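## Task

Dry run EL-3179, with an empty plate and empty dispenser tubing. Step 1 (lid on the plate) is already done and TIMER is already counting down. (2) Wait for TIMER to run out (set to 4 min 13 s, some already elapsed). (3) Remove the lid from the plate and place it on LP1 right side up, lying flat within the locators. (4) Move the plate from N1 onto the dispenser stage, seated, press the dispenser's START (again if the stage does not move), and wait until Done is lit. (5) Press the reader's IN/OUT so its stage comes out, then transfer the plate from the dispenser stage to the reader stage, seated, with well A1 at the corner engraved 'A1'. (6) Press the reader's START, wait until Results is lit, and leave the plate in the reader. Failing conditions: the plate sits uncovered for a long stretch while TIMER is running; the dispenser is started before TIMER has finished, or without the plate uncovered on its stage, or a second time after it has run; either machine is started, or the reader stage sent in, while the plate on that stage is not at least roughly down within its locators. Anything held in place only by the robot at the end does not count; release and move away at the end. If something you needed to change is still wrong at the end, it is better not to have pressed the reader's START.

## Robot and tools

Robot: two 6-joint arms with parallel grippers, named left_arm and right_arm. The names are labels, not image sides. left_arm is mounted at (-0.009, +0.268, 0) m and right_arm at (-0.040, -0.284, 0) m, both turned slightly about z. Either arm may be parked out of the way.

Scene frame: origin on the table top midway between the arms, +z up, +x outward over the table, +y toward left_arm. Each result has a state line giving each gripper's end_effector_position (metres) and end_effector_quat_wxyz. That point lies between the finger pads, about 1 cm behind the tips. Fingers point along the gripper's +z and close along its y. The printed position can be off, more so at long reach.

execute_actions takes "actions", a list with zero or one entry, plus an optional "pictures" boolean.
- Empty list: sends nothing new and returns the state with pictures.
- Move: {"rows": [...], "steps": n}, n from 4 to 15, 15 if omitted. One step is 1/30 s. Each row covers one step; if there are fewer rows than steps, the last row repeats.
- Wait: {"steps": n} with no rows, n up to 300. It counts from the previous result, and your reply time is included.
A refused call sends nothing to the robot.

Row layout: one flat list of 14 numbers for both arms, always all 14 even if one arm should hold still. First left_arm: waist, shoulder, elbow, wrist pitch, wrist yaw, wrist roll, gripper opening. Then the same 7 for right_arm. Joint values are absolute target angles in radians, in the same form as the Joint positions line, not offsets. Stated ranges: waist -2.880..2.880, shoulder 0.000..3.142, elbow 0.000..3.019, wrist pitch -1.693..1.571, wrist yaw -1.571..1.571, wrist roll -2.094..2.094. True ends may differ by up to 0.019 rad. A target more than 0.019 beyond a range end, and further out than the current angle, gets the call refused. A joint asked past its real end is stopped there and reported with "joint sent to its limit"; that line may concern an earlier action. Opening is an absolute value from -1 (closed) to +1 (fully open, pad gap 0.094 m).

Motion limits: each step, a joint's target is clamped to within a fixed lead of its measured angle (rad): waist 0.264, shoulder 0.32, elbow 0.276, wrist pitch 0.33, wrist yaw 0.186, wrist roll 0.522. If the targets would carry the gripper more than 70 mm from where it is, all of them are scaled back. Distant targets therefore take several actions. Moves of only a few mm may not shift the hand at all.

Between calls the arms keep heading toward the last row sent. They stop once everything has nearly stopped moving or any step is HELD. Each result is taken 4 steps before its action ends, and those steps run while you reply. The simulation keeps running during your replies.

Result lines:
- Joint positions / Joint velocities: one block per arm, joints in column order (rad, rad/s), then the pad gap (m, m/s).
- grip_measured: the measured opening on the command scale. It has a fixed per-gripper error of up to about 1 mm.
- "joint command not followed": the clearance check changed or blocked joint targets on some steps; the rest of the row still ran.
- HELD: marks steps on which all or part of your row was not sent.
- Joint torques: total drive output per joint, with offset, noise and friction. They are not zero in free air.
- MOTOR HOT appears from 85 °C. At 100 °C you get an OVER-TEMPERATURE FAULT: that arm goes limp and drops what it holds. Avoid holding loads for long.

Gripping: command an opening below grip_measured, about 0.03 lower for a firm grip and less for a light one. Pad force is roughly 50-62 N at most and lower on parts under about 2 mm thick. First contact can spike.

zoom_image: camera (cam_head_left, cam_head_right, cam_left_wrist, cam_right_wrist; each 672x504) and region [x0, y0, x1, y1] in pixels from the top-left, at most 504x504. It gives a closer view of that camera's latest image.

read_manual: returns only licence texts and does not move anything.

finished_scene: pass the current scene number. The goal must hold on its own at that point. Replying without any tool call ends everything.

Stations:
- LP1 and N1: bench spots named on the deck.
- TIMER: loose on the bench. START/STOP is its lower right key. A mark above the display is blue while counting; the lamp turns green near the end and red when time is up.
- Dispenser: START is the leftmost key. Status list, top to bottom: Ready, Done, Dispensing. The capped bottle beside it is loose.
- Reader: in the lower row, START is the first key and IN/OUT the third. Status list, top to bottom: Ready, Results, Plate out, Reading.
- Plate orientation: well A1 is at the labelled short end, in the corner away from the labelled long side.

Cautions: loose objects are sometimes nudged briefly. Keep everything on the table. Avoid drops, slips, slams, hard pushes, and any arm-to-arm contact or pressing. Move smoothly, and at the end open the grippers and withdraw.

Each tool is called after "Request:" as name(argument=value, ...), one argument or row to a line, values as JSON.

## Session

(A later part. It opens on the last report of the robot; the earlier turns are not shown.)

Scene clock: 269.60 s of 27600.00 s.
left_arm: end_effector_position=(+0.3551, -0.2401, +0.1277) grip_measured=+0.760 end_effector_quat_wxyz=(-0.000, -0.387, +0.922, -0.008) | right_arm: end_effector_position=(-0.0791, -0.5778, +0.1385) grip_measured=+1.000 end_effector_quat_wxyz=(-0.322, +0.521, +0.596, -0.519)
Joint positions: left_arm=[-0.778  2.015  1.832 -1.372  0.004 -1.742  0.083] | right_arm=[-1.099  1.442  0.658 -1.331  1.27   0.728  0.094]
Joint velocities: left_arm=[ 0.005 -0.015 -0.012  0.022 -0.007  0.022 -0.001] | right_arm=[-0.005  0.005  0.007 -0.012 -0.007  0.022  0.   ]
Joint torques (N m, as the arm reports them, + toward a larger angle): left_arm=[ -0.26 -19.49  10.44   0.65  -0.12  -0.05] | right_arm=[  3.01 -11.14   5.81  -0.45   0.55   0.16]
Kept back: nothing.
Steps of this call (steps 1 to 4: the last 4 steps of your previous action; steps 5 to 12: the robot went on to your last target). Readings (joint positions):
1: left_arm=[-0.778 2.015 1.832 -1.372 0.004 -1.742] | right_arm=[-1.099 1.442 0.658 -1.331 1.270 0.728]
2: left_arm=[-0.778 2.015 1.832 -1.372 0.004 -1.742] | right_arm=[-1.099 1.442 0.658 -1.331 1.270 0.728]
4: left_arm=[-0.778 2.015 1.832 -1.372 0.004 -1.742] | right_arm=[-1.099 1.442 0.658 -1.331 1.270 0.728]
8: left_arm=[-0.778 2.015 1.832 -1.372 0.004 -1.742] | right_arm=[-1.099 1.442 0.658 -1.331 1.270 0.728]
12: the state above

Request:
execute_actions(
  actions=[
    {"rows":[[-0.792,2.02,1.838,-1.362,0.005,-1.752,0.725,-1.1,1.43,0.65,-1.331,1.27,0.728,1],[-0.7925,2.02,1.838,-1.364,0.005,-1.752,0.725,-1.1,1.43,0.65,-1.331,1.27,0.728,1],[-0.793,2.02,1.838,-1.364,0.005,-1.752,0.725,-1.1,1.43,0.65,-1.331,1.27,0.728,1],[-0.7935,2.02,1.838,-1.364,0.005,-1.752,0.725,-1.1,1.43,0.65,-1.331,1.27,0.728,1],[-0.794,2.02,1.838,-1.364,0.005,-1.752,0.725,-1.1,1.43,0.65,-1.331,1.27,0.728,1]],"steps":12},
  ],
)

Request:
execute_actions(
  actions=[
    {"steps":12},
  ],
  pictures=true,
)

Request:
zoom_image(
  camera="cam_left_wrist",
  region=[280, 170, 400, 270],
)

Request:
zoom_image(
  camera="cam_left_wrist",
  region=[90, 0, 230, 130],
)

Request:
zoom_image(
  camera="cam_left_wrist",
  region=[445, 0, 585, 130],
)

Scene clock: 270.17 s of 27600.00 s.
left_arm: end_effector_position=(+0.3551, -0.2401, +0.1277) grip_measured=+0.760 end_effector_quat_wxyz=(-0.000, -0.387, +0.922, -0.008) | right_arm: end_effector_position=(-0.0791, -0.5778, +0.1385) grip_measured=+1.000 end_effector_quat_wxyz=(-0.322, +0.521, +0.596, -0.519)
Joint positions: left_arm=[-0.778  2.015  1.832 -1.372  0.004 -1.742  0.083] | right_arm=[-1.099  1.442  0.658 -1.331  1.27   0.728  0.094]
Joint velocities: left_arm=[-0.005 -0.005  0.002  0.007  0.007  0.095  0.001] | right_arm=[-0.015 -0.015 -0.007 -0.022 -0.037 -0.037  0.   ]
Joint torques (N m, as the arm reports them, + toward a larger angle): left_arm=[ -0.46 -19.66  10.45   0.5   -0.13  -0.06] | right_arm=[  2.97 -11.15   5.82  -0.45   0.55   0.16]
Steps of this call (steps 1 to 9: the robot went on to your last target; steps 10 to 17: the first 8 steps of this action). Readings (joint positions):
10: left_arm=[-0.778 2.015 1.832 -1.372 0.004 -1.742] | right_arm=[-1.099 1.442 0.658 -1.331 1.270 0.728]
11: left_arm=[-0.778 2.015 1.832 -1.372 0.004 -1.742] | right_arm=[-1.099 1.442 0.658 -1.331 1.270 0.728]
13: left_arm=[-0.778 2.015 1.832 -1.372 0.004 -1.742] | right_arm=[-1.099 1.442 0.658 -1.331 1.270 0.728]
17: the state above

Scene clock: 270.57 s of 27600.00 s.
left_arm: end_effector_position=(+0.3551, -0.2401, +0.1277) grip_measured=+0.760 end_effector_quat_wxyz=(-0.000, -0.387, +0.922, -0.008) | right_arm: end_effector_position=(-0.0791, -0.5778, +0.1385) grip_measured=+1.000 end_effector_quat_wxyz=(-0.322, +0.521, +0.596, -0.519)
Joint positions: left_arm=[-0.778  2.015  1.832 -1.372  0.004 -1.742  0.083] | right_arm=[-1.099  1.442  0.658 -1.331  1.27   0.728  0.094]
Joint velocities: left_arm=[-0.005 -0.015 -0.022 -0.022  0.007 -0.051 -0.   ] | right_arm=[-0.005 -0.005  0.012 -0.002  0.007 -0.051  0.   ]
Joint torques (N m, as the arm reports them, + toward a larger angle): left_arm=[ -0.39 -19.55  10.4    0.46  -0.13  -0.05] | right_arm=[  3.03 -11.17   5.8   -0.46   0.55   0.16]
Kept back: nothing.
Steps of this call (steps 1 to 4: the last 4 steps of your previous action; steps 5 to 12: the robot went on to your last target). Readings (joint positions):
1: left_arm=[-0.778 2.015 1.832 -1.372 0.004 -1.742] | right_arm=[-1.099 1.442 0.658 -1.331 1.270 0.728]
2: left_arm=[-0.778 2.015 1.832 -1.372 0.004 -1.742] | right_arm=[-1.099 1.442 0.658 -1.331 1.270 0.728]
4: left_arm=[-0.778 2.015 1.832 -1.372 0.004 -1.742] | right_arm=[-1.099 1.442 0.658 -1.331 1.270 0.728]
8: left_arm=[-0.778 2.015 1.832 -1.372 0.004 -1.742] | right_arm=[-1.099 1.442 0.658 -1.331 1.270 0.728]
12: the state above

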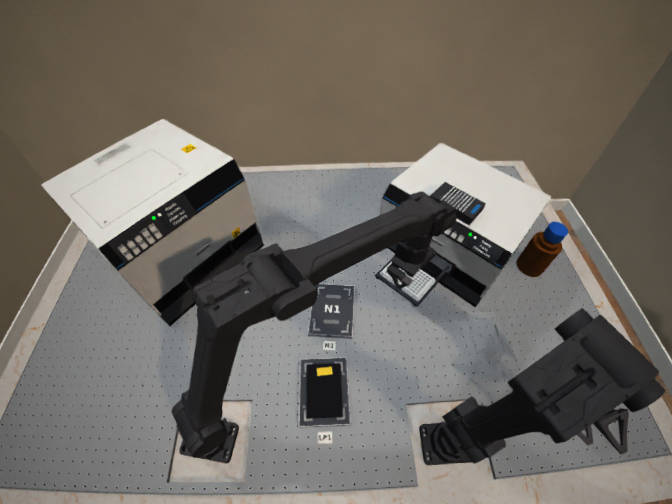

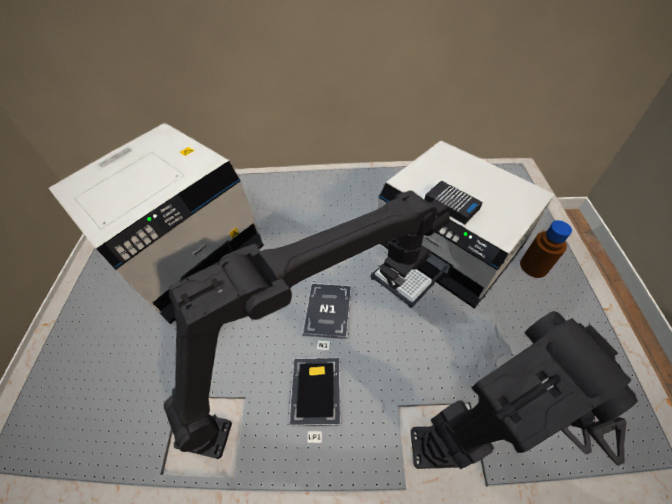

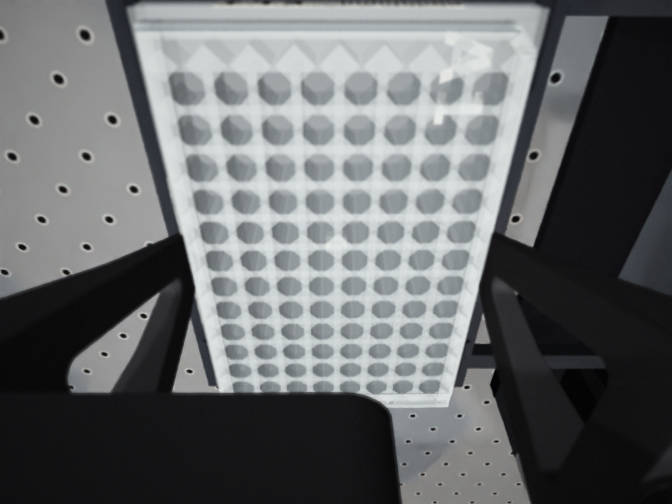

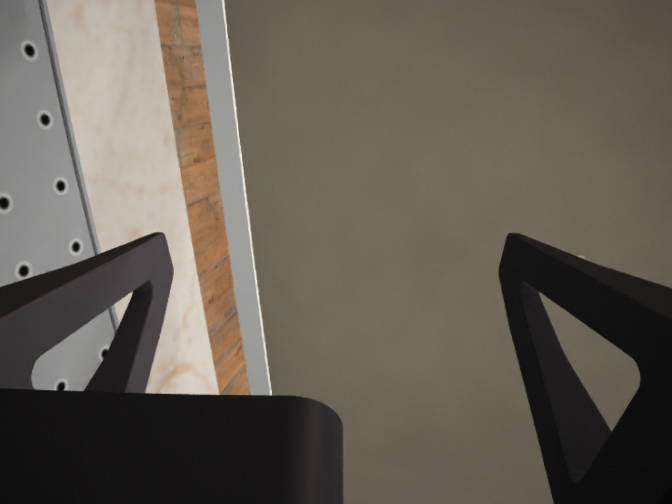

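Region (280, 170, 400, 270) of cam_left_wrist's 672x504 image, scaled by 4.200, with more detail than that image has.

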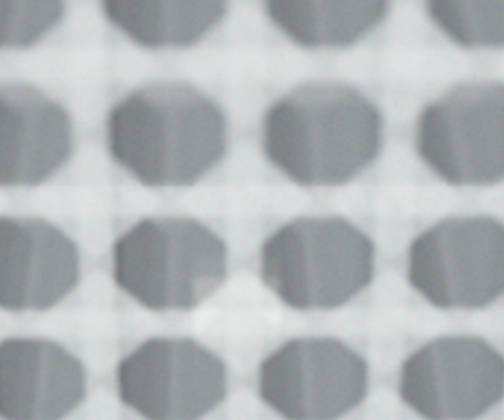

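Region (90, 0, 230, 130) of cam_left_wrist's 672x504 image, scaled by 3.600, with more detail than that image has; it fills the top 468 rows of this view, and the rest is white.

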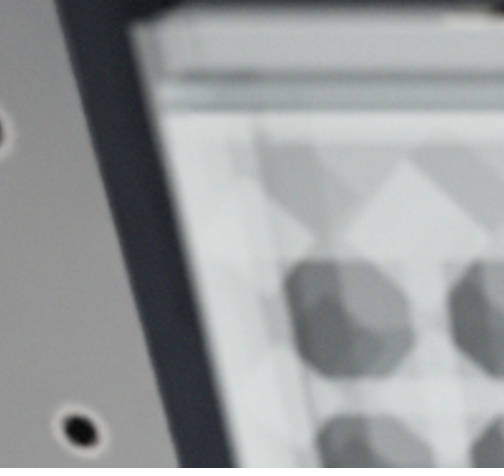

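Region (445, 0, 585, 130) of cam_left_wrist's 672x504 image, scaled by 3.600, with more detail than that image has; it fills the top 468 rows of this view, and the rest is white.

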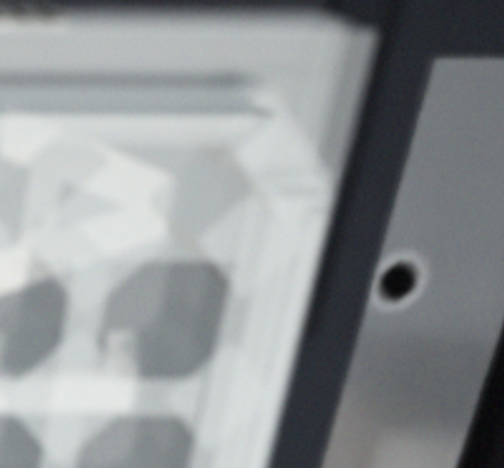

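Request:
execute_actions(
  actions=[
    {"rows":[[-0.794,2.02,1.838,-1.372,0.005,-1.752,0.725,-1.1,1.43,0.65,-1.331,1.27,0.728,1],[-0.794,2.02,1.838,-1.379,0.005,-1.752,0.725,-1.1,1.43,0.65,-1.331,1.27,0.728,1],[-0.794,2.02,1.838,-1.382,0.005,-1.752,0.725,-1.1,1.43,0.65,-1.331,1.27,0.728,1],[-0.794,2.02,1.838,-1.383,0.005,-1.752,0.725,-1.1,1.43,0.65,-1.331,1.27,0.728,1],[-0.7945,2.02,1.838,-1.384,0.005,-1.752,0.725,-1.1,1.43,0.65,-1.331,1.27,0.728,1],[-0.795,2.02,1.838,-1.384,0.005,-1.752,0.725,-1.1,1.43,0.65,-1.331,1.27,0.728,1],[-0.7955,2.02,1.838,-1.384,0.005,-1.752,0.725,-1.1,1.43,0.65,-1.331,1.27,0.728,1]],"steps":12},
  ],
)

Request:
execute_actions(
  actions=[
    {"steps":12},
  ],
)

Scene clock: 271.20 s of 27600.00 s.
left_arm: end_effector_position=(+0.3548, -0.2402, +0.1277) grip_measured=+0.760 end_effector_quat_wxyz=(-0.000, -0.387, +0.922, -0.008) | right_arm: end_effector_position=(-0.0791, -0.5778, +0.1385) grip_measured=+1.000 end_effector_quat_wxyz=(-0.322, +0.521, +0.596, -0.519)
Joint positions: left_arm=[-0.779  2.015  1.832 -1.372  0.004 -1.743  0.083] | right_arm=[-1.099  1.442  0.658 -1.331  1.27   0.728  0.094]
Joint velocities: left_arm=[ 0.005 -0.005 -0.012 -0.007  0.037 -0.037  0.   ] | right_arm=[-0.005  0.005 -0.002  0.012 -0.022 -0.007  0.   ]
Joint torques (N m, as the arm reports them, + toward a larger angle): left_arm=[ -0.72 -19.34  10.4   -0.17  -0.11  -0.06] | right_arm=[  2.97 -11.17   5.8   -0.46   0.56   0.16]
Steps of this call (steps 1 to 11: the robot went on to your last target; steps 12 to 19: the first 8 steps of this action). Readings (joint positions):
12: left_arm=[-0.778 2.015 1.832 -1.372 0.004 -1.743] | right_arm=[-1.099 1.442 0.658 -1.331 1.270 0.728]
13: left_arm=[-0.778 2.015 1.832 -1.372 0.004 -1.743] | right_arm=[-1.099 1.442 0.658 -1.331 1.270 0.728]
15: left_arm=[-0.778 2.015 1.832 -1.372 0.004 -1.743] | right_arm=[-1.099 1.442 0.658 -1.331 1.270 0.728]
19: the state above

Scene clock: 271.60 s of 27600.00 s.
left_arm: end_effector_position=(+0.3548, -0.2401, +0.1277) grip_measured=+0.760 end_effector_quat_wxyz=(-0.000, -0.387, +0.922, -0.008) | right_arm: end_effector_position=(-0.0791, -0.5778, +0.1385) grip_measured=+1.000 end_effector_quat_wxyz=(-0.322, +0.521, +0.596, -0.519)
Joint positions: left_arm=[-0.779  2.015  1.832 -1.373  0.004 -1.744  0.083] | right_arm=[-1.099  1.442  0.658 -1.331  1.27   0.728  0.094]
Joint velocities: left_arm=[-0.015  0.015 -0.007  0.002  0.007 -0.066 -0.001] | right_arm=[-0.015 -0.005  0.012  0.002  0.051 -0.051  0.   ]
Joint torques (N m, as the arm reports them, + toward a larger angle): left_arm=[ -0.59 -19.77  10.51  -0.2   -0.13  -0.05] | right_arm=[  3.01 -11.12   5.79  -0.44   0.56   0.16]
Kept back: nothing.
Steps of this call (steps 1 to 4: the last 4 steps of your previous action; steps 5 to 12: the robot went on to your last target). Readings (joint positions):
1: left_arm=[-0.779 2.015 1.832 -1.373 0.004 -1.743] | right_arm=[-1.099 1.442 0.658 -1.331 1.270 0.728]
2: left_arm=[-0.779 2.015 1.832 -1.373 0.004 -1.744] | right_arm=[-1.099 1.442 0.658 -1.331 1.270 0.728]
4: left_arm=[-0.779 2.015 1.832 -1.373 0.004 -1.744] | right_arm=[-1.099 1.442 0.658 -1.331 1.270 0.728]
8: left_arm=[-0.779 2.015 1.832 -1.373 0.004 -1.744] | right_arm=[-1.099 1.442 0.658 -1.331 1.270 0.728]
12: the state above

Request:
execute_actions(
  actions=[
    {"rows":[[-0.79,2.024,1.838,-1.378,0.005,-1.746,0.725,-1.1,1.43,0.65,-1.331,1.27,0.728,1],[-0.785,2.028,1.838,-1.374,0.005,-1.742,0.725,-1.1,1.43,0.65,-1.331,1.27,0.728,1],[-0.782,2.031,1.838,-1.374,0.005,-1.742,0.725,-1.1,1.43,0.65,-1.331,1.27,0.728,1],[-0.782,2.033,1.838,-1.374,0.005,-1.742,0.725,-1.1,1.43,0.65,-1.331,1.27,0.728,1],[-0.782,2.034,1.838,-1.374,0.005,-1.742,0.725,-1.1,1.43,0.65,-1.331,1.27,0.728,1],[-0.782,2.035,1.838,-1.374,0.005,-1.742,0.725,-1.1,1.43,0.65,-1.331,1.27,0.728,1],[-0.782,2.036,1.838,-1.374,0.005,-1.742,0.725,-1.1,1.43,0.65,-1.331,1.27,0.728,1]],"steps":14},
  ],
)

Request:
execute_actions(
  actions=[
    {"steps":12},
  ],
  pictures=true,
)

Request:
zoom_image(
  camera="cam_left_wrist",
  region=[280, 170, 400, 270],
)

Request:
zoom_image(
  camera="cam_left_wrist",
  region=[90, 0, 230, 130],
)

Request:
zoom_image(
  camera="cam_left_wrist",
  region=[445, 0, 585, 130],
)

Request:
zoom_image(
  camera="cam_left_wrist",
  region=[180, 290, 500, 420],
)

Scene clock: 272.43 s of 27600.00 s.
left_arm: end_effector_position=(+0.3548, -0.2401, +0.1277) grip_measured=+0.760 end_effector_quat_wxyz=(-0.000, -0.387, +0.922, -0.008) | right_arm: end_effector_position=(-0.0791, -0.5778, +0.1385) grip_measured=+1.000 end_effector_quat_wxyz=(-0.322, +0.521, +0.596, -0.519)
Joint positions: left_arm=[-0.779  2.015  1.832 -1.373  0.004 -1.744  0.083] | right_arm=[-1.099  1.442  0.658 -1.331  1.27   0.728  0.094]
Joint velocities: left_arm=[-0.015 -0.005  0.002 -0.007 -0.022 -0.007  0.001] | right_arm=[ 0.005 -0.005 -0.002  0.007  0.007  0.022  0.   ]
Joint torques (N m, as the arm reports them, + toward a larger angle): left_arm=[  0.51 -18.47  10.48   0.15  -0.12   0.06] | right_arm=[  2.91 -11.15   5.78  -0.44   0.55   0.16]
Steps of this call (steps 1 to 15: the robot went on to your last target; steps 16 to 25: the first 10 steps of this action). Readings (joint positions):
16: left_arm=[-0.779 2.015 1.832 -1.373 0.004 -1.744] | right_arm=[-1.099 1.442 0.658 -1.331 1.270 0.728]
17: left_arm=[-0.779 2.015 1.832 -1.373 0.004 -1.744] | right_arm=[-1.099 1.442 0.658 -1.331 1.270 0.728]
19: left_arm=[-0.779 2.015 1.832 -1.373 0.004 -1.744] | right_arm=[-1.099 1.442 0.658 -1.331 1.270 0.728]
23: left_arm=[-0.779 2.015 1.832 -1.373 0.004 -1.744] | right_arm=[-1.099 1.442 0.658 -1.331 1.270 0.728]
25: the state above

Scene clock: 272.83 s of 27600.00 s.
left_arm: end_effector_position=(+0.3548, -0.2401, +0.1277) grip_measured=+0.760 end_effector_quat_wxyz=(-0.000, -0.387, +0.922, -0.008) | right_arm: end_effector_position=(-0.0791, -0.5778, +0.1385) grip_measured=+1.000 end_effector_quat_wxyz=(-0.322, +0.521, +0.596, -0.519)
Joint positions: left_arm=[-0.779  2.015  1.832 -1.373  0.004 -1.744  0.083] | right_arm=[-1.099  1.442  0.658 -1.331  1.27   0.728  0.094]
Joint velocities: left_arm=[-0.005 -0.015 -0.007  0.007  0.037 -0.022 -0.001] | right_arm=[0.015 0.005 0.002 0.002 0.007 0.051 0.   ]
Joint torques (N m, as the arm reports them, + toward a larger angle): left_arm=[  0.37 -18.35  10.44   0.08  -0.13   0.04] | right_arm=[  3.07 -11.1    5.8   -0.44   0.55   0.16]
Kept back: nothing.
Steps of this call (steps 1 to 4: the last 4 steps of your previous action; steps 5 to 12: the robot went on to your last target). Readings (joint positions):
1: left_arm=[-0.779 2.015 1.832 -1.373 0.004 -1.744] | right_arm=[-1.099 1.442 0.658 -1.331 1.270 0.728]
2: left_arm=[-0.779 2.015 1.832 -1.373 0.004 -1.744] | right_arm=[-1.099 1.442 0.658 -1.331 1.270 0.728]
4: left_arm=[-0.779 2.015 1.832 -1.373 0.004 -1.744] | right_arm=[-1.099 1.442 0.658 -1.331 1.270 0.728]
8: left_arm=[-0.779 2.015 1.832 -1.373 0.004 -1.744] | right_arm=[-1.099 1.442 0.658 -1.331 1.270 0.728]
12: the state above

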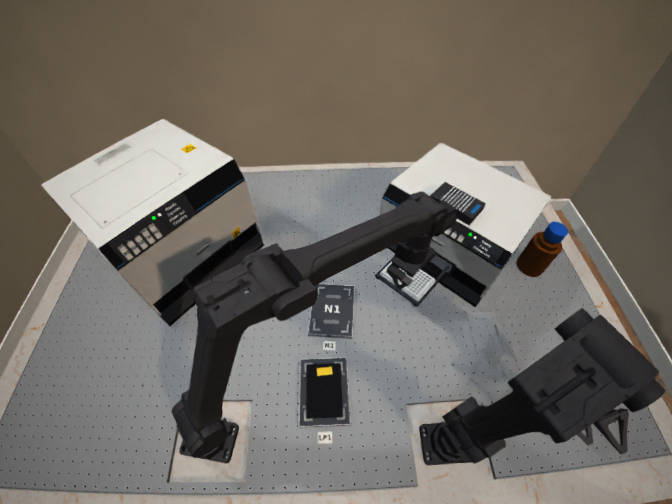

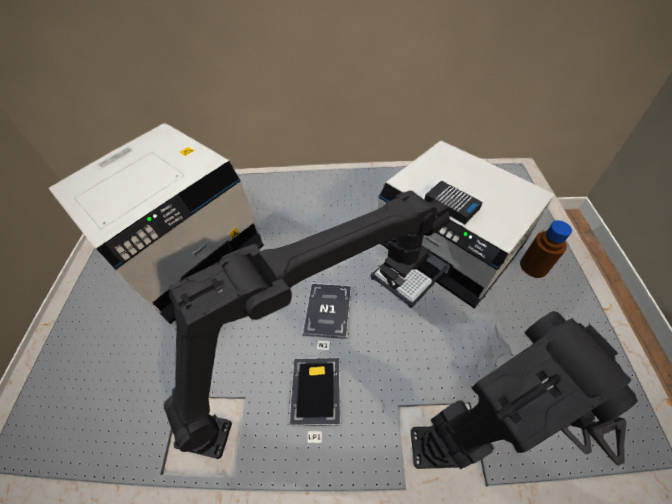

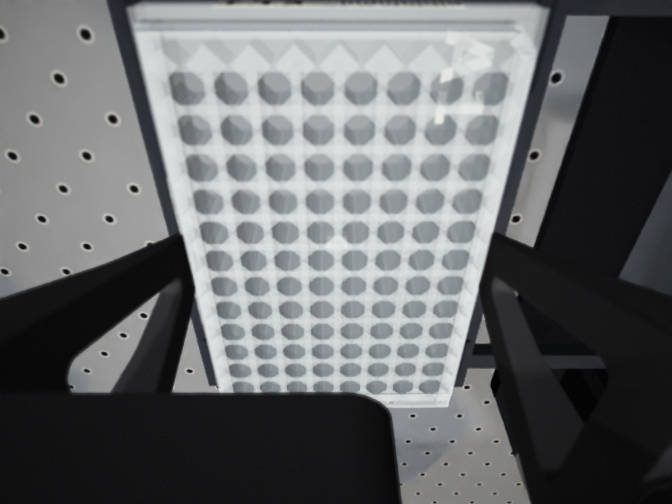

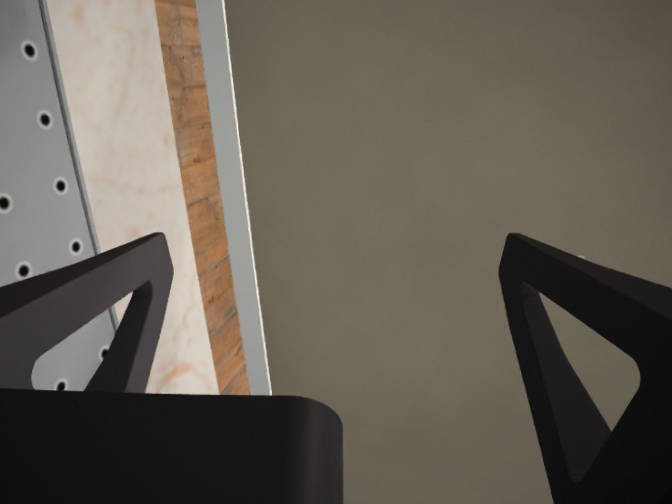

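Region (280, 170, 400, 270) of cam_left_wrist's 672x504 image, scaled by 4.200, with more detail than that image has.

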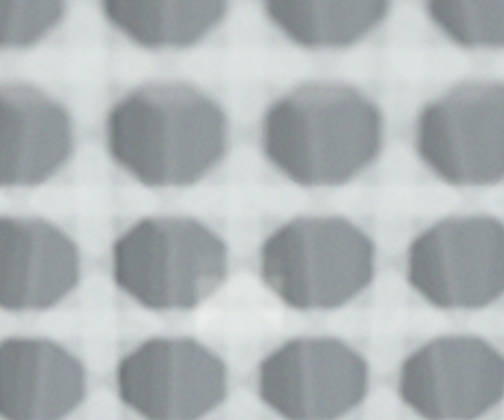

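Region (90, 0, 230, 130) of cam_left_wrist's 672x504 image, scaled by 3.600, with more detail than that image has; it fills the top 468 rows of this view, and the rest is white.

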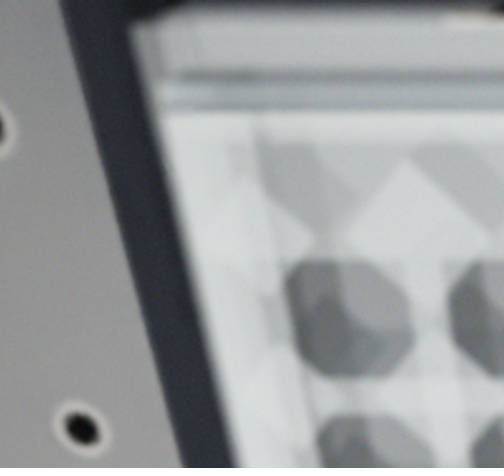

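Region (445, 0, 585, 130) of cam_left_wrist's 672x504 image, scaled by 3.600, with more detail than that image has; it fills the top 468 rows of this view, and the rest is white.

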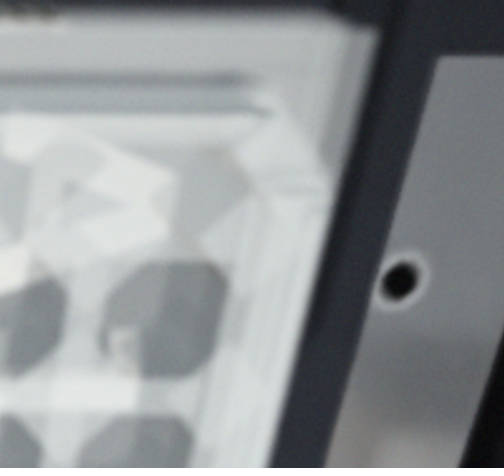

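Region (180, 290, 500, 420) of cam_left_wrist's 672x504 image, scaled by 1.575, with more detail than that image has; it fills the top 205 rows of this view, and the rest is white.

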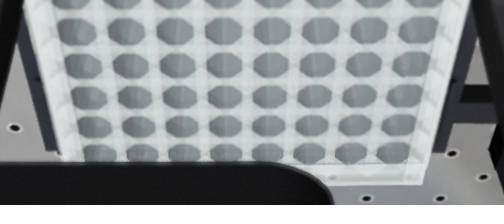

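Request:
execute_actions(
  actions=[],
)

Scene clock: 273.60 s of 27600.00 s.
left_arm: end_effector_position=(+0.3548, -0.2401, +0.1277) grip_measured=+0.760 end_effector_quat_wxyz=(-0.000, -0.387, +0.922, -0.008) | right_arm: end_effector_position=(-0.0791, -0.5778, +0.1385) grip_measured=+1.000 end_effector_quat_wxyz=(-0.322, +0.521, +0.596, -0.519)
Joint positions: left_arm=[-0.779  2.015  1.832 -1.373  0.004 -1.744  0.083] | right_arm=[-1.099  1.442  0.658 -1.331  1.27   0.728  0.094]
Joint velocities: left_arm=[ 0.005 -0.015  0.007 -0.022  0.037 -0.051  0.001] | right_arm=[ 0.005 -0.005 -0.022 -0.007 -0.066  0.007  0.   ]
Joint torques (N m, as the arm reports them, + toward a larger angle): left_arm=[  0.54 -18.25  10.46   0.14  -0.12   0.05] | right_arm=[  3.04 -11.12   5.78  -0.46   0.55   0.16]
Kept back: nothing.
Steps of this call (steps 1 to 15: the robot went on to your last target; steps 16 to 23: nothing new was sent). Readings (joint positions):
1: left_arm=[-0.779 2.015 1.832 -1.373 0.004 -1.744] | right_arm=[-1.099 1.442 0.658 -1.331 1.270 0.728]
2: left_arm=[-0.779 2.015 1.832 -1.373 0.004 -1.744] | right_arm=[-1.099 1.442 0.658 -1.331 1.270 0.728]
4: left_arm=[-0.779 2.015 1.832 -1.373 0.004 -1.744] | right_arm=[-1.099 1.442 0.658 -1.331 1.270 0.728]
8: left_arm=[-0.779 2.015 1.832 -1.373 0.004 -1.744] | right_arm=[-1.099 1.442 0.658 -1.331 1.270 0.728]
23: the state above
All arms were judged still, so your last target was given up. Only a new action makes them travel on or press farther. Fingers that are still opening or closing keep moving.

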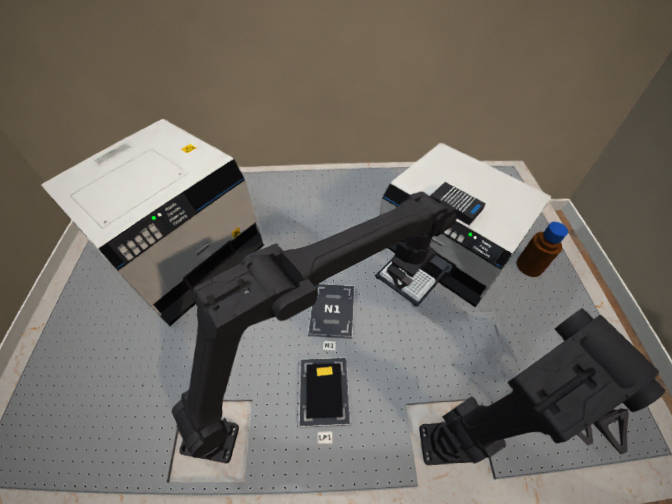

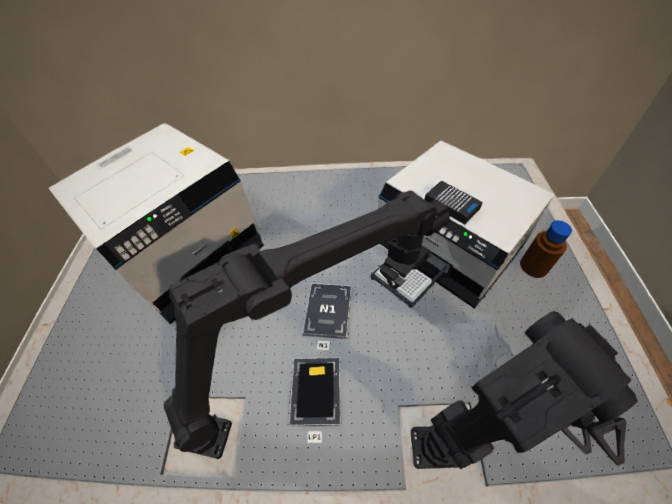

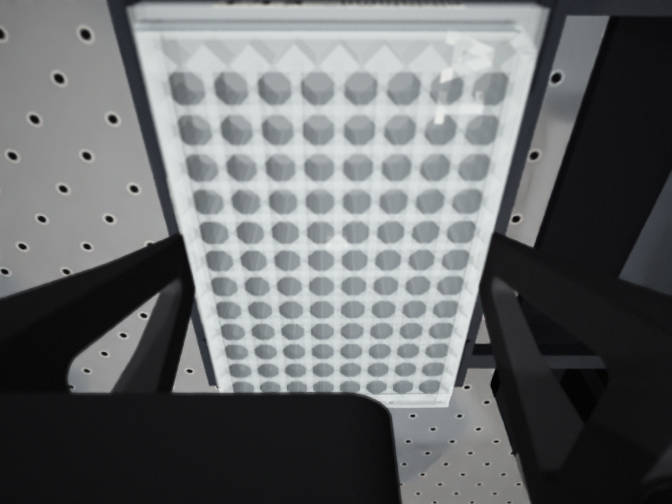

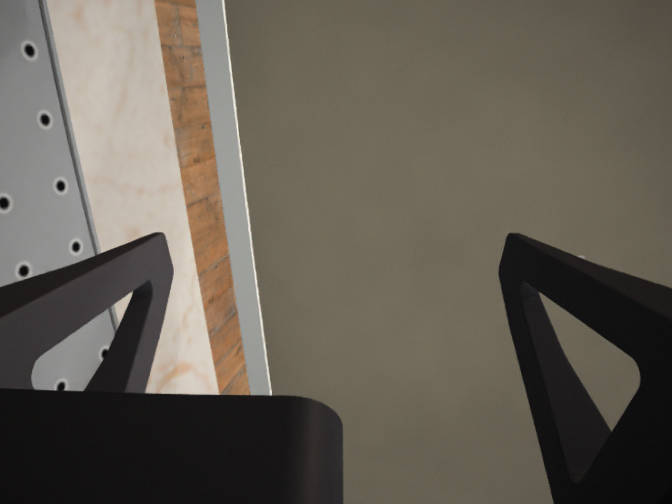

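Request:
execute_actions(
  actions=[
    {"rows":[[-0.780,2.032,1.838,-1.374,0.005,-1.742,0.735,-1.1,1.43,0.65,-1.331,1.27,0.728,1],[-0.780,2.030,1.838,-1.374,0.005,-1.742,0.745,-1.1,1.43,0.65,-1.331,1.27,0.728,1],[-0.780,2.028,1.838,-1.374,0.005,-1.742,0.755,-1.1,1.43,0.65,-1.331,1.27,0.728,1],[-0.780,2.026,1.838,-1.374,0.005,-1.742,0.765,-1.1,1.43,0.65,-1.331,1.27,0.728,1],[-0.780,2.025,1.838,-1.374,0.005,-1.742,0.78,-1.1,1.43,0.65,-1.331,1.27,0.728,1],[-0.780,2.025,1.838,-1.374,0.005,-1.742,0.80,-1.1,1.43,0.65,-1.331,1.27,0.728,1],[-0.780,2.025,1.838,-1.374,0.005,-1.742,0.83,-1.1,1.43,0.65,-1.331,1.27,0.728,1],[-0.780,2.025,1.838,-1.374,0.005,-1.742,0.87,-1.1,1.43,0.65,-1.331,1.27,0.728,1],[-0.780,2.025,1.838,-1.374,0.005,-1.742,0.92,-1.1,1.43,0.65,-1.331,1.27,0.728,1],[-0.780,2.025,1.838,-1.374,0.005,-1.742,0.96,-1.1,1.43,0.65,-1.331,1.27,0.728,1],[-0.780,2.025,1.838,-1.374,0.005,-1.742,1,-1.1,1.43,0.65,-1.331,1.27,0.728,1]],"steps":15},
  ],
)

Request:
execute_actions(
  actions=[
    {"steps":10},
  ],
  pictures=true,
)

Scene clock: 274.43 s of 27600.00 s.
left_arm: end_effector_position=(+0.3548, -0.2401, +0.1277) grip_measured=+0.991 end_effector_quat_wxyz=(-0.000, -0.387, +0.922, -0.008) | right_arm: end_effector_position=(-0.0791, -0.5778, +0.1385) grip_measured=+1.000 end_effector_quat_wxyz=(-0.322, +0.521, +0.596, -0.519)
Joint positions: left_arm=[-0.779  2.015  1.832 -1.373  0.004 -1.744  0.094] | right_arm=[-1.099  1.442  0.658 -1.331  1.27   0.728  0.094]
Joint velocities: left_arm=[-0.005 -0.005  0.017 -0.022 -0.037  0.007  0.044] | right_arm=[-0.015 -0.005 -0.007 -0.012 -0.022  0.007  0.   ]
Joint torques (N m, as the arm reports them, + toward a larger angle): left_arm=[  0.89 -19.43  10.39   0.2   -0.13   0.04] | right_arm=[  2.96 -11.07   5.8   -0.45   0.56   0.16]
Steps of this call (steps 1 to 14: nothing new was sent; steps 15 to 25: the first 11 steps of this action). Readings (joint positions):
15: left_arm=[-0.779 2.015 1.832 -1.373 0.004 -1.744] | right_arm=[-1.099 1.442 0.658 -1.331 1.270 0.728]
16: left_arm=[-0.779 2.015 1.832 -1.373 0.004 -1.744] | right_arm=[-1.099 1.442 0.658 -1.331 1.270 0.728]
18: left_arm=[-0.779 2.015 1.832 -1.373 0.004 -1.744] | right_arm=[-1.099 1.442 0.658 -1.331 1.270 0.728]
22: left_arm=[-0.779 2.015 1.832 -1.373 0.004 -1.744] | right_arm=[-1.099 1.442 0.658 -1.331 1.270 0.728]
25: the state above

Scene clock: 274.77 s of 27600.00 s.
left_arm: end_effector_position=(+0.3548, -0.2401, +0.1277) grip_measured=+1.000 end_effector_quat_wxyz=(-0.000, -0.387, +0.922, -0.008) | right_arm: end_effector_position=(-0.0791, -0.5778, +0.1385) grip_measured=+1.000 end_effector_quat_wxyz=(-0.322, +0.521, +0.596, -0.519)
Joint positions: left_arm=[-0.779  2.015  1.832 -1.373  0.004 -1.744  0.094] | right_arm=[-1.099  1.442  0.658 -1.331  1.27   0.728  0.094]
Joint velocities: left_arm=[-0.005  0.005 -0.002 -0.002 -0.051 -0.022  0.   ] | right_arm=[ 0.005 -0.005 -0.007 -0.012 -0.037 -0.037  0.   ]
Joint torques (N m, as the arm reports them, + toward a larger angle): left_arm=[  0.59 -19.1   10.53   0.12  -0.13   0.04] | right_arm=[  2.98 -11.13   5.79  -0.45   0.56   0.16]
Kept back: nothing.
Steps of this call (steps 1 to 4: the last 4 steps of your previous action; steps 5 to 10: the robot went on to your last target). Readings (joint positions):
1: left_arm=[-0.779 2.015 1.832 -1.373 0.004 -1.744] | right_arm=[-1.099 1.442 0.658 -1.331 1.270 0.728]
2: left_arm=[-0.779 2.015 1.832 -1.373 0.004 -1.744] | right_arm=[-1.099 1.442 0.658 -1.331 1.270 0.728]
4: left_arm=[-0.779 2.015 1.832 -1.373 0.004 -1.744] | right_arm=[-1.099 1.442 0.658 -1.331 1.270 0.728]
8: left_arm=[-0.779 2.015 1.832 -1.373 0.004 -1.744] | right_arm=[-1.099 1.442 0.658 -1.331 1.270 0.728]
10: the state above

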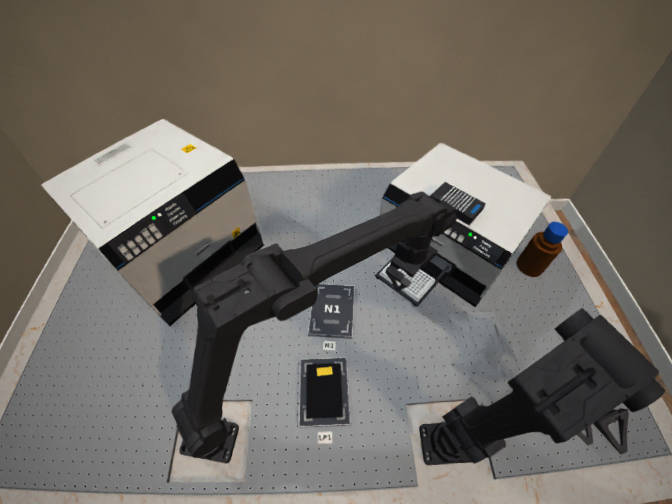

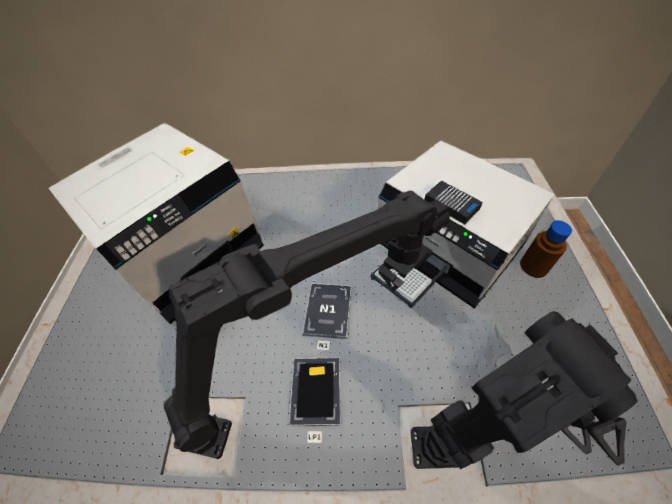

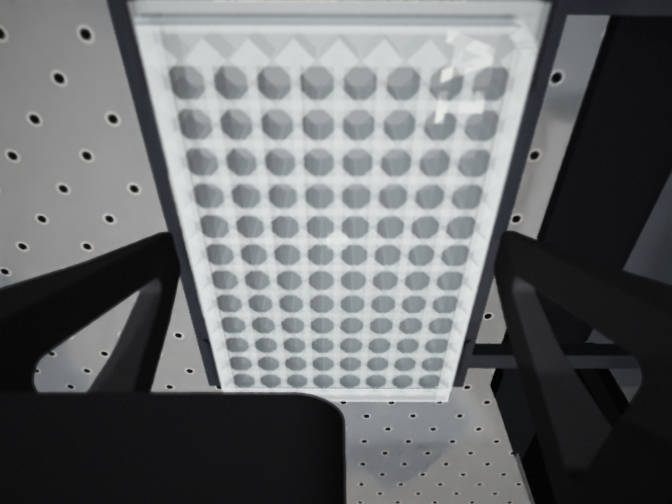

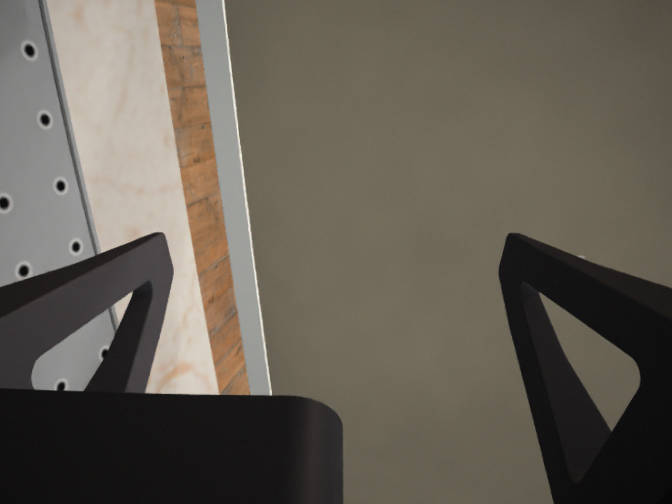

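Request:
zoom_image(
  camera="cam_left_wrist",
  region=[180, 290, 500, 420],
)

Request:
zoom_image(
  camera="cam_left_wrist",
  region=[90, 0, 590, 140],
)

Request:
execute_actions(
  actions=[
    {"rows":[[-0.780,2.015,1.842,-1.374,0.005,-1.742,1,-1.1,1.43,0.65,-1.331,1.27,0.728,1],[-0.780,2.003,1.846,-1.374,0.005,-1.742,1,-1.1,1.43,0.65,-1.331,1.27,0.728,1],[-0.780,1.991,1.850,-1.374,0.005,-1.742,1,-1.1,1.43,0.65,-1.331,1.27,0.728,1],[-0.780,1.980,1.850,-1.374,0.005,-1.742,1,-1.1,1.43,0.65,-1.331,1.27,0.728,1],[-0.780,1.970,1.850,-1.374,0.005,-1.742,1,-1.1,1.43,0.65,-1.331,1.27,0.728,1],[-0.780,1.960,1.850,-1.374,0.005,-1.742,1,-1.1,1.43,0.65,-1.331,1.27,0.728,1],[-0.780,1.948,1.850,-1.374,0.005,-1.742,1,-1.1,1.43,0.65,-1.331,1.27,0.728,1],[-0.780,1.935,1.850,-1.374,0.005,-1.742,1,-1.1,1.43,0.65,-1.331,1.27,0.728,1],[-0.780,1.921,1.850,-1.374,0.005,-1.742,1,-1.1,1.43,0.65,-1.331,1.27,0.728,1],[-0.780,1.907,1.850,-1.374,0.005,-1.742,1,-1.1,1.43,0.65,-1.331,1.27,0.728,1],[-0.780,1.894,1.850,-1.374,0.005,-1.742,1,-1.1,1.43,0.65,-1.331,1.27,0.728,1],[-0.780,1.883,1.850,-1.374,0.005,-1.742,1,-1.1,1.43,0.65,-1.331,1.27,0.728,1],[-0.780,1.875,1.850,-1.374,0.005,-1.742,1,-1.1,1.43,0.65,-1.331,1.27,0.728,1],[-0.780,1.870,1.850,-1.374,0.005,-1.742,1,-1.1,1.43,0.65,-1.331,1.27,0.728,1],[-0.780,1.868,1.850,-1.374,0.005,-1.742,1,-1.1,1.43,0.65,-1.331,1.27,0.728,1]],"steps":15},
  ],
)

Request:
execute_actions(
  actions=[
    {"steps":10},
  ],
  pictures=true,
)

Region (180, 290, 500, 420) of cam_left_wrist's 672x504 image, scaled by 1.575, with more detail than that image has; it fills the top 205 rows of this view, and the rest is white.

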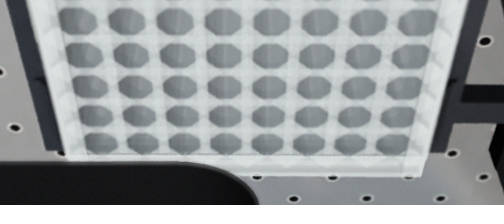

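Region (90, 0, 590, 140) of cam_left_wrist's 672x504 image, scaled by 1.008, with more detail than that image has; it fills the top 141 rows of this view, and the rest is white.

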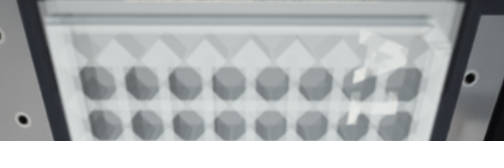

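Scene clock: 276.03 s of 27600.00 s.
left_arm: end_effector_position=(+0.3547, -0.2399, +0.1456) grip_measured=+1.000 end_effector_quat_wxyz=(+0.003, -0.387, +0.922, -0.022) | right_arm: end_effector_position=(-0.0791, -0.5778, +0.1385) grip_measured=+1.000 end_effector_quat_wxyz=(-0.322, +0.521, +0.596, -0.519)
Joint positions: left_arm=[-0.779  1.985  1.832 -1.373  0.004 -1.744  0.094] | right_arm=[-1.099  1.442  0.658 -1.331  1.27   0.728  0.094]
Joint velocities: left_arm=[-0.005 -0.327 -0.022 -0.017  0.007 -0.007  0.   ] | right_arm=[ 0.015 -0.005 -0.007 -0.007  0.051 -0.007  0.   ]
Joint torques (N m, as the arm reports them, + toward a larger angle): left_arm=[  0.82 -25.71  11.64   0.2   -0.13   0.05] | right_arm=[  3.11 -11.1    5.79  -0.45   0.56   0.16]
Steps of this call (steps 1 to 15: the robot went on to your last target; steps 16 to 27: nothing new was sent; steps 28 to 38: the first 11 steps of this action). Readings (joint positions):
28: left_arm=[-0.779 2.015 1.832 -1.373 0.004 -1.744] | right_arm=[-1.099 1.442 0.658 -1.331 1.270 0.728]
29: left_arm=[-0.779 2.015 1.832 -1.373 0.004 -1.744] | right_arm=[-1.099 1.442 0.658 -1.331 1.270 0.728]
31: left_arm=[-0.779 2.015 1.832 -1.373 0.004 -1.744] | right_arm=[-1.099 1.442 0.658 -1.331 1.270 0.728]
35: left_arm=[-0.779 2.008 1.832 -1.373 0.004 -1.744] | right_arm=[-1.099 1.442 0.658 -1.331 1.270 0.728]
38: the state above

Scene clock: 276.37 s of 27600.00 s.
left_arm: end_effector_position=(+0.3511, -0.2349, +0.2178) grip_measured=+1.000 end_effector_quat_wxyz=(+0.017, -0.386, +0.919, -0.081) | right_arm: end_effector_position=(-0.0791, -0.5778, +0.1385) grip_measured=+1.000 end_effector_quat_wxyz=(-0.322, +0.521, +0.596, -0.519)
Joint positions: left_arm=[-0.779  1.865  1.832 -1.373  0.004 -1.744  0.094] | right_arm=[-1.099  1.442  0.658 -1.331  1.27   0.728  0.094]
Joint velocities: left_arm=[-0.005 -0.093 -0.012  0.012 -0.051 -0.037  0.   ] | right_arm=[-0.015 -0.005 -0.012 -0.012 -0.022  0.022  0.   ]
Joint torques (N m, as the arm reports them, + toward a larger angle): left_arm=[  0.83 -18.18  12.04   0.39  -0.13   0.06] | right_arm=[  2.96 -11.11   5.8   -0.44   0.56   0.16]
Kept back: nothing.
Steps of this call (steps 1 to 4: the last 4 steps of your previous action; steps 5 to 10: the robot went on to your last target). Readings (joint positions):
1: left_arm=[-0.779 1.973 1.832 -1.373 0.004 -1.744] | right_arm=[-1.099 1.442 0.658 -1.331 1.270 0.728]
2: left_arm=[-0.779 1.959 1.832 -1.373 0.004 -1.744] | right_arm=[-1.099 1.442 0.658 -1.331 1.270 0.728]
4: left_arm=[-0.779 1.929 1.832 -1.373 0.004 -1.744] | right_arm=[-1.099 1.442 0.658 -1.331 1.270 0.728]
8: left_arm=[-0.779 1.877 1.832 -1.373 0.004 -1.744] | right_arm=[-1.099 1.442 0.658 -1.331 1.270 0.728]
10: the state above

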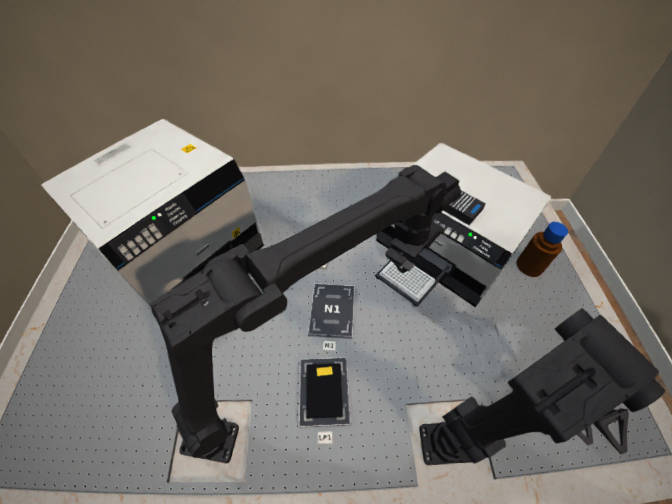

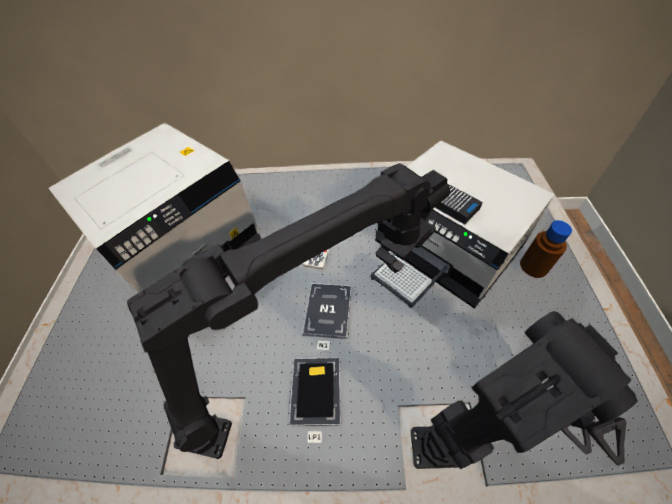

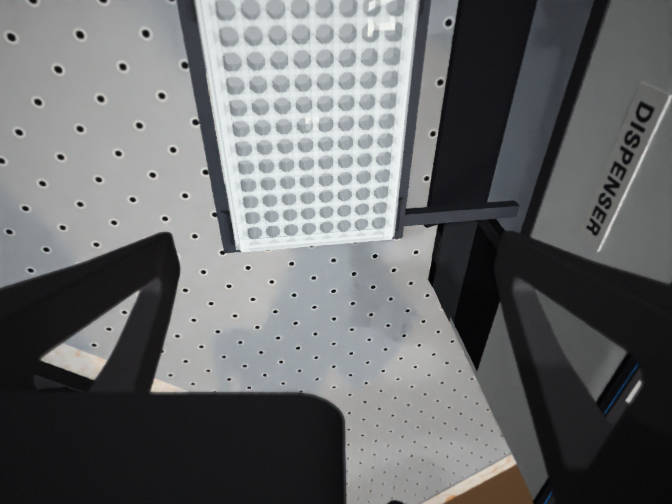

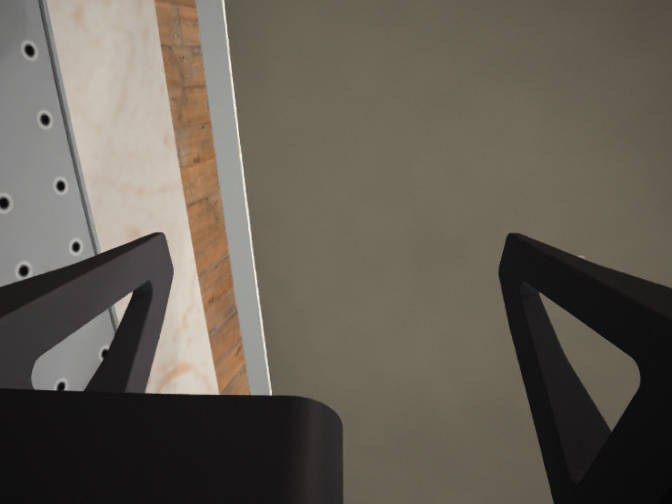

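Request:
zoom_image(
  camera="cam_head_right",
  region=[360, 240, 460, 315],
)

Request:
zoom_image(
  camera="cam_left_wrist",
  region=[170, 130, 440, 270],
)

Region (360, 240, 460, 315) of cam_head_right's 672x504 image, scaled by 5.040, with more detail than that image has; it fills the top 378 rows of this view, and the rest is white.

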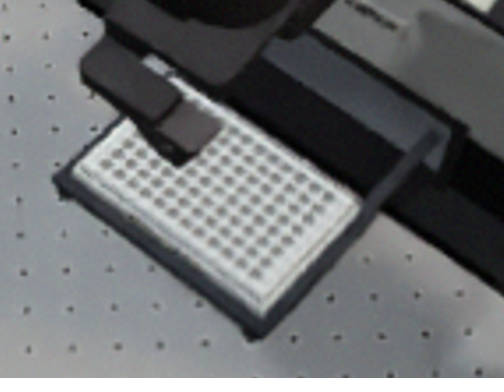

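Region (170, 130, 440, 270) of cam_left_wrist's 672x504 image, scaled by 1.867, with more detail than that image has; it fills the top 261 rows of this view, and the rest is white.

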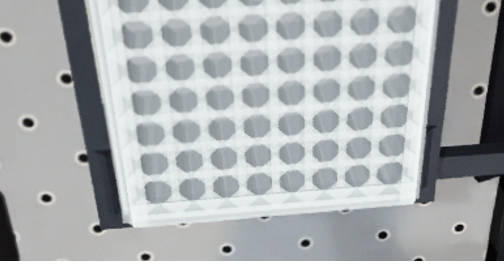

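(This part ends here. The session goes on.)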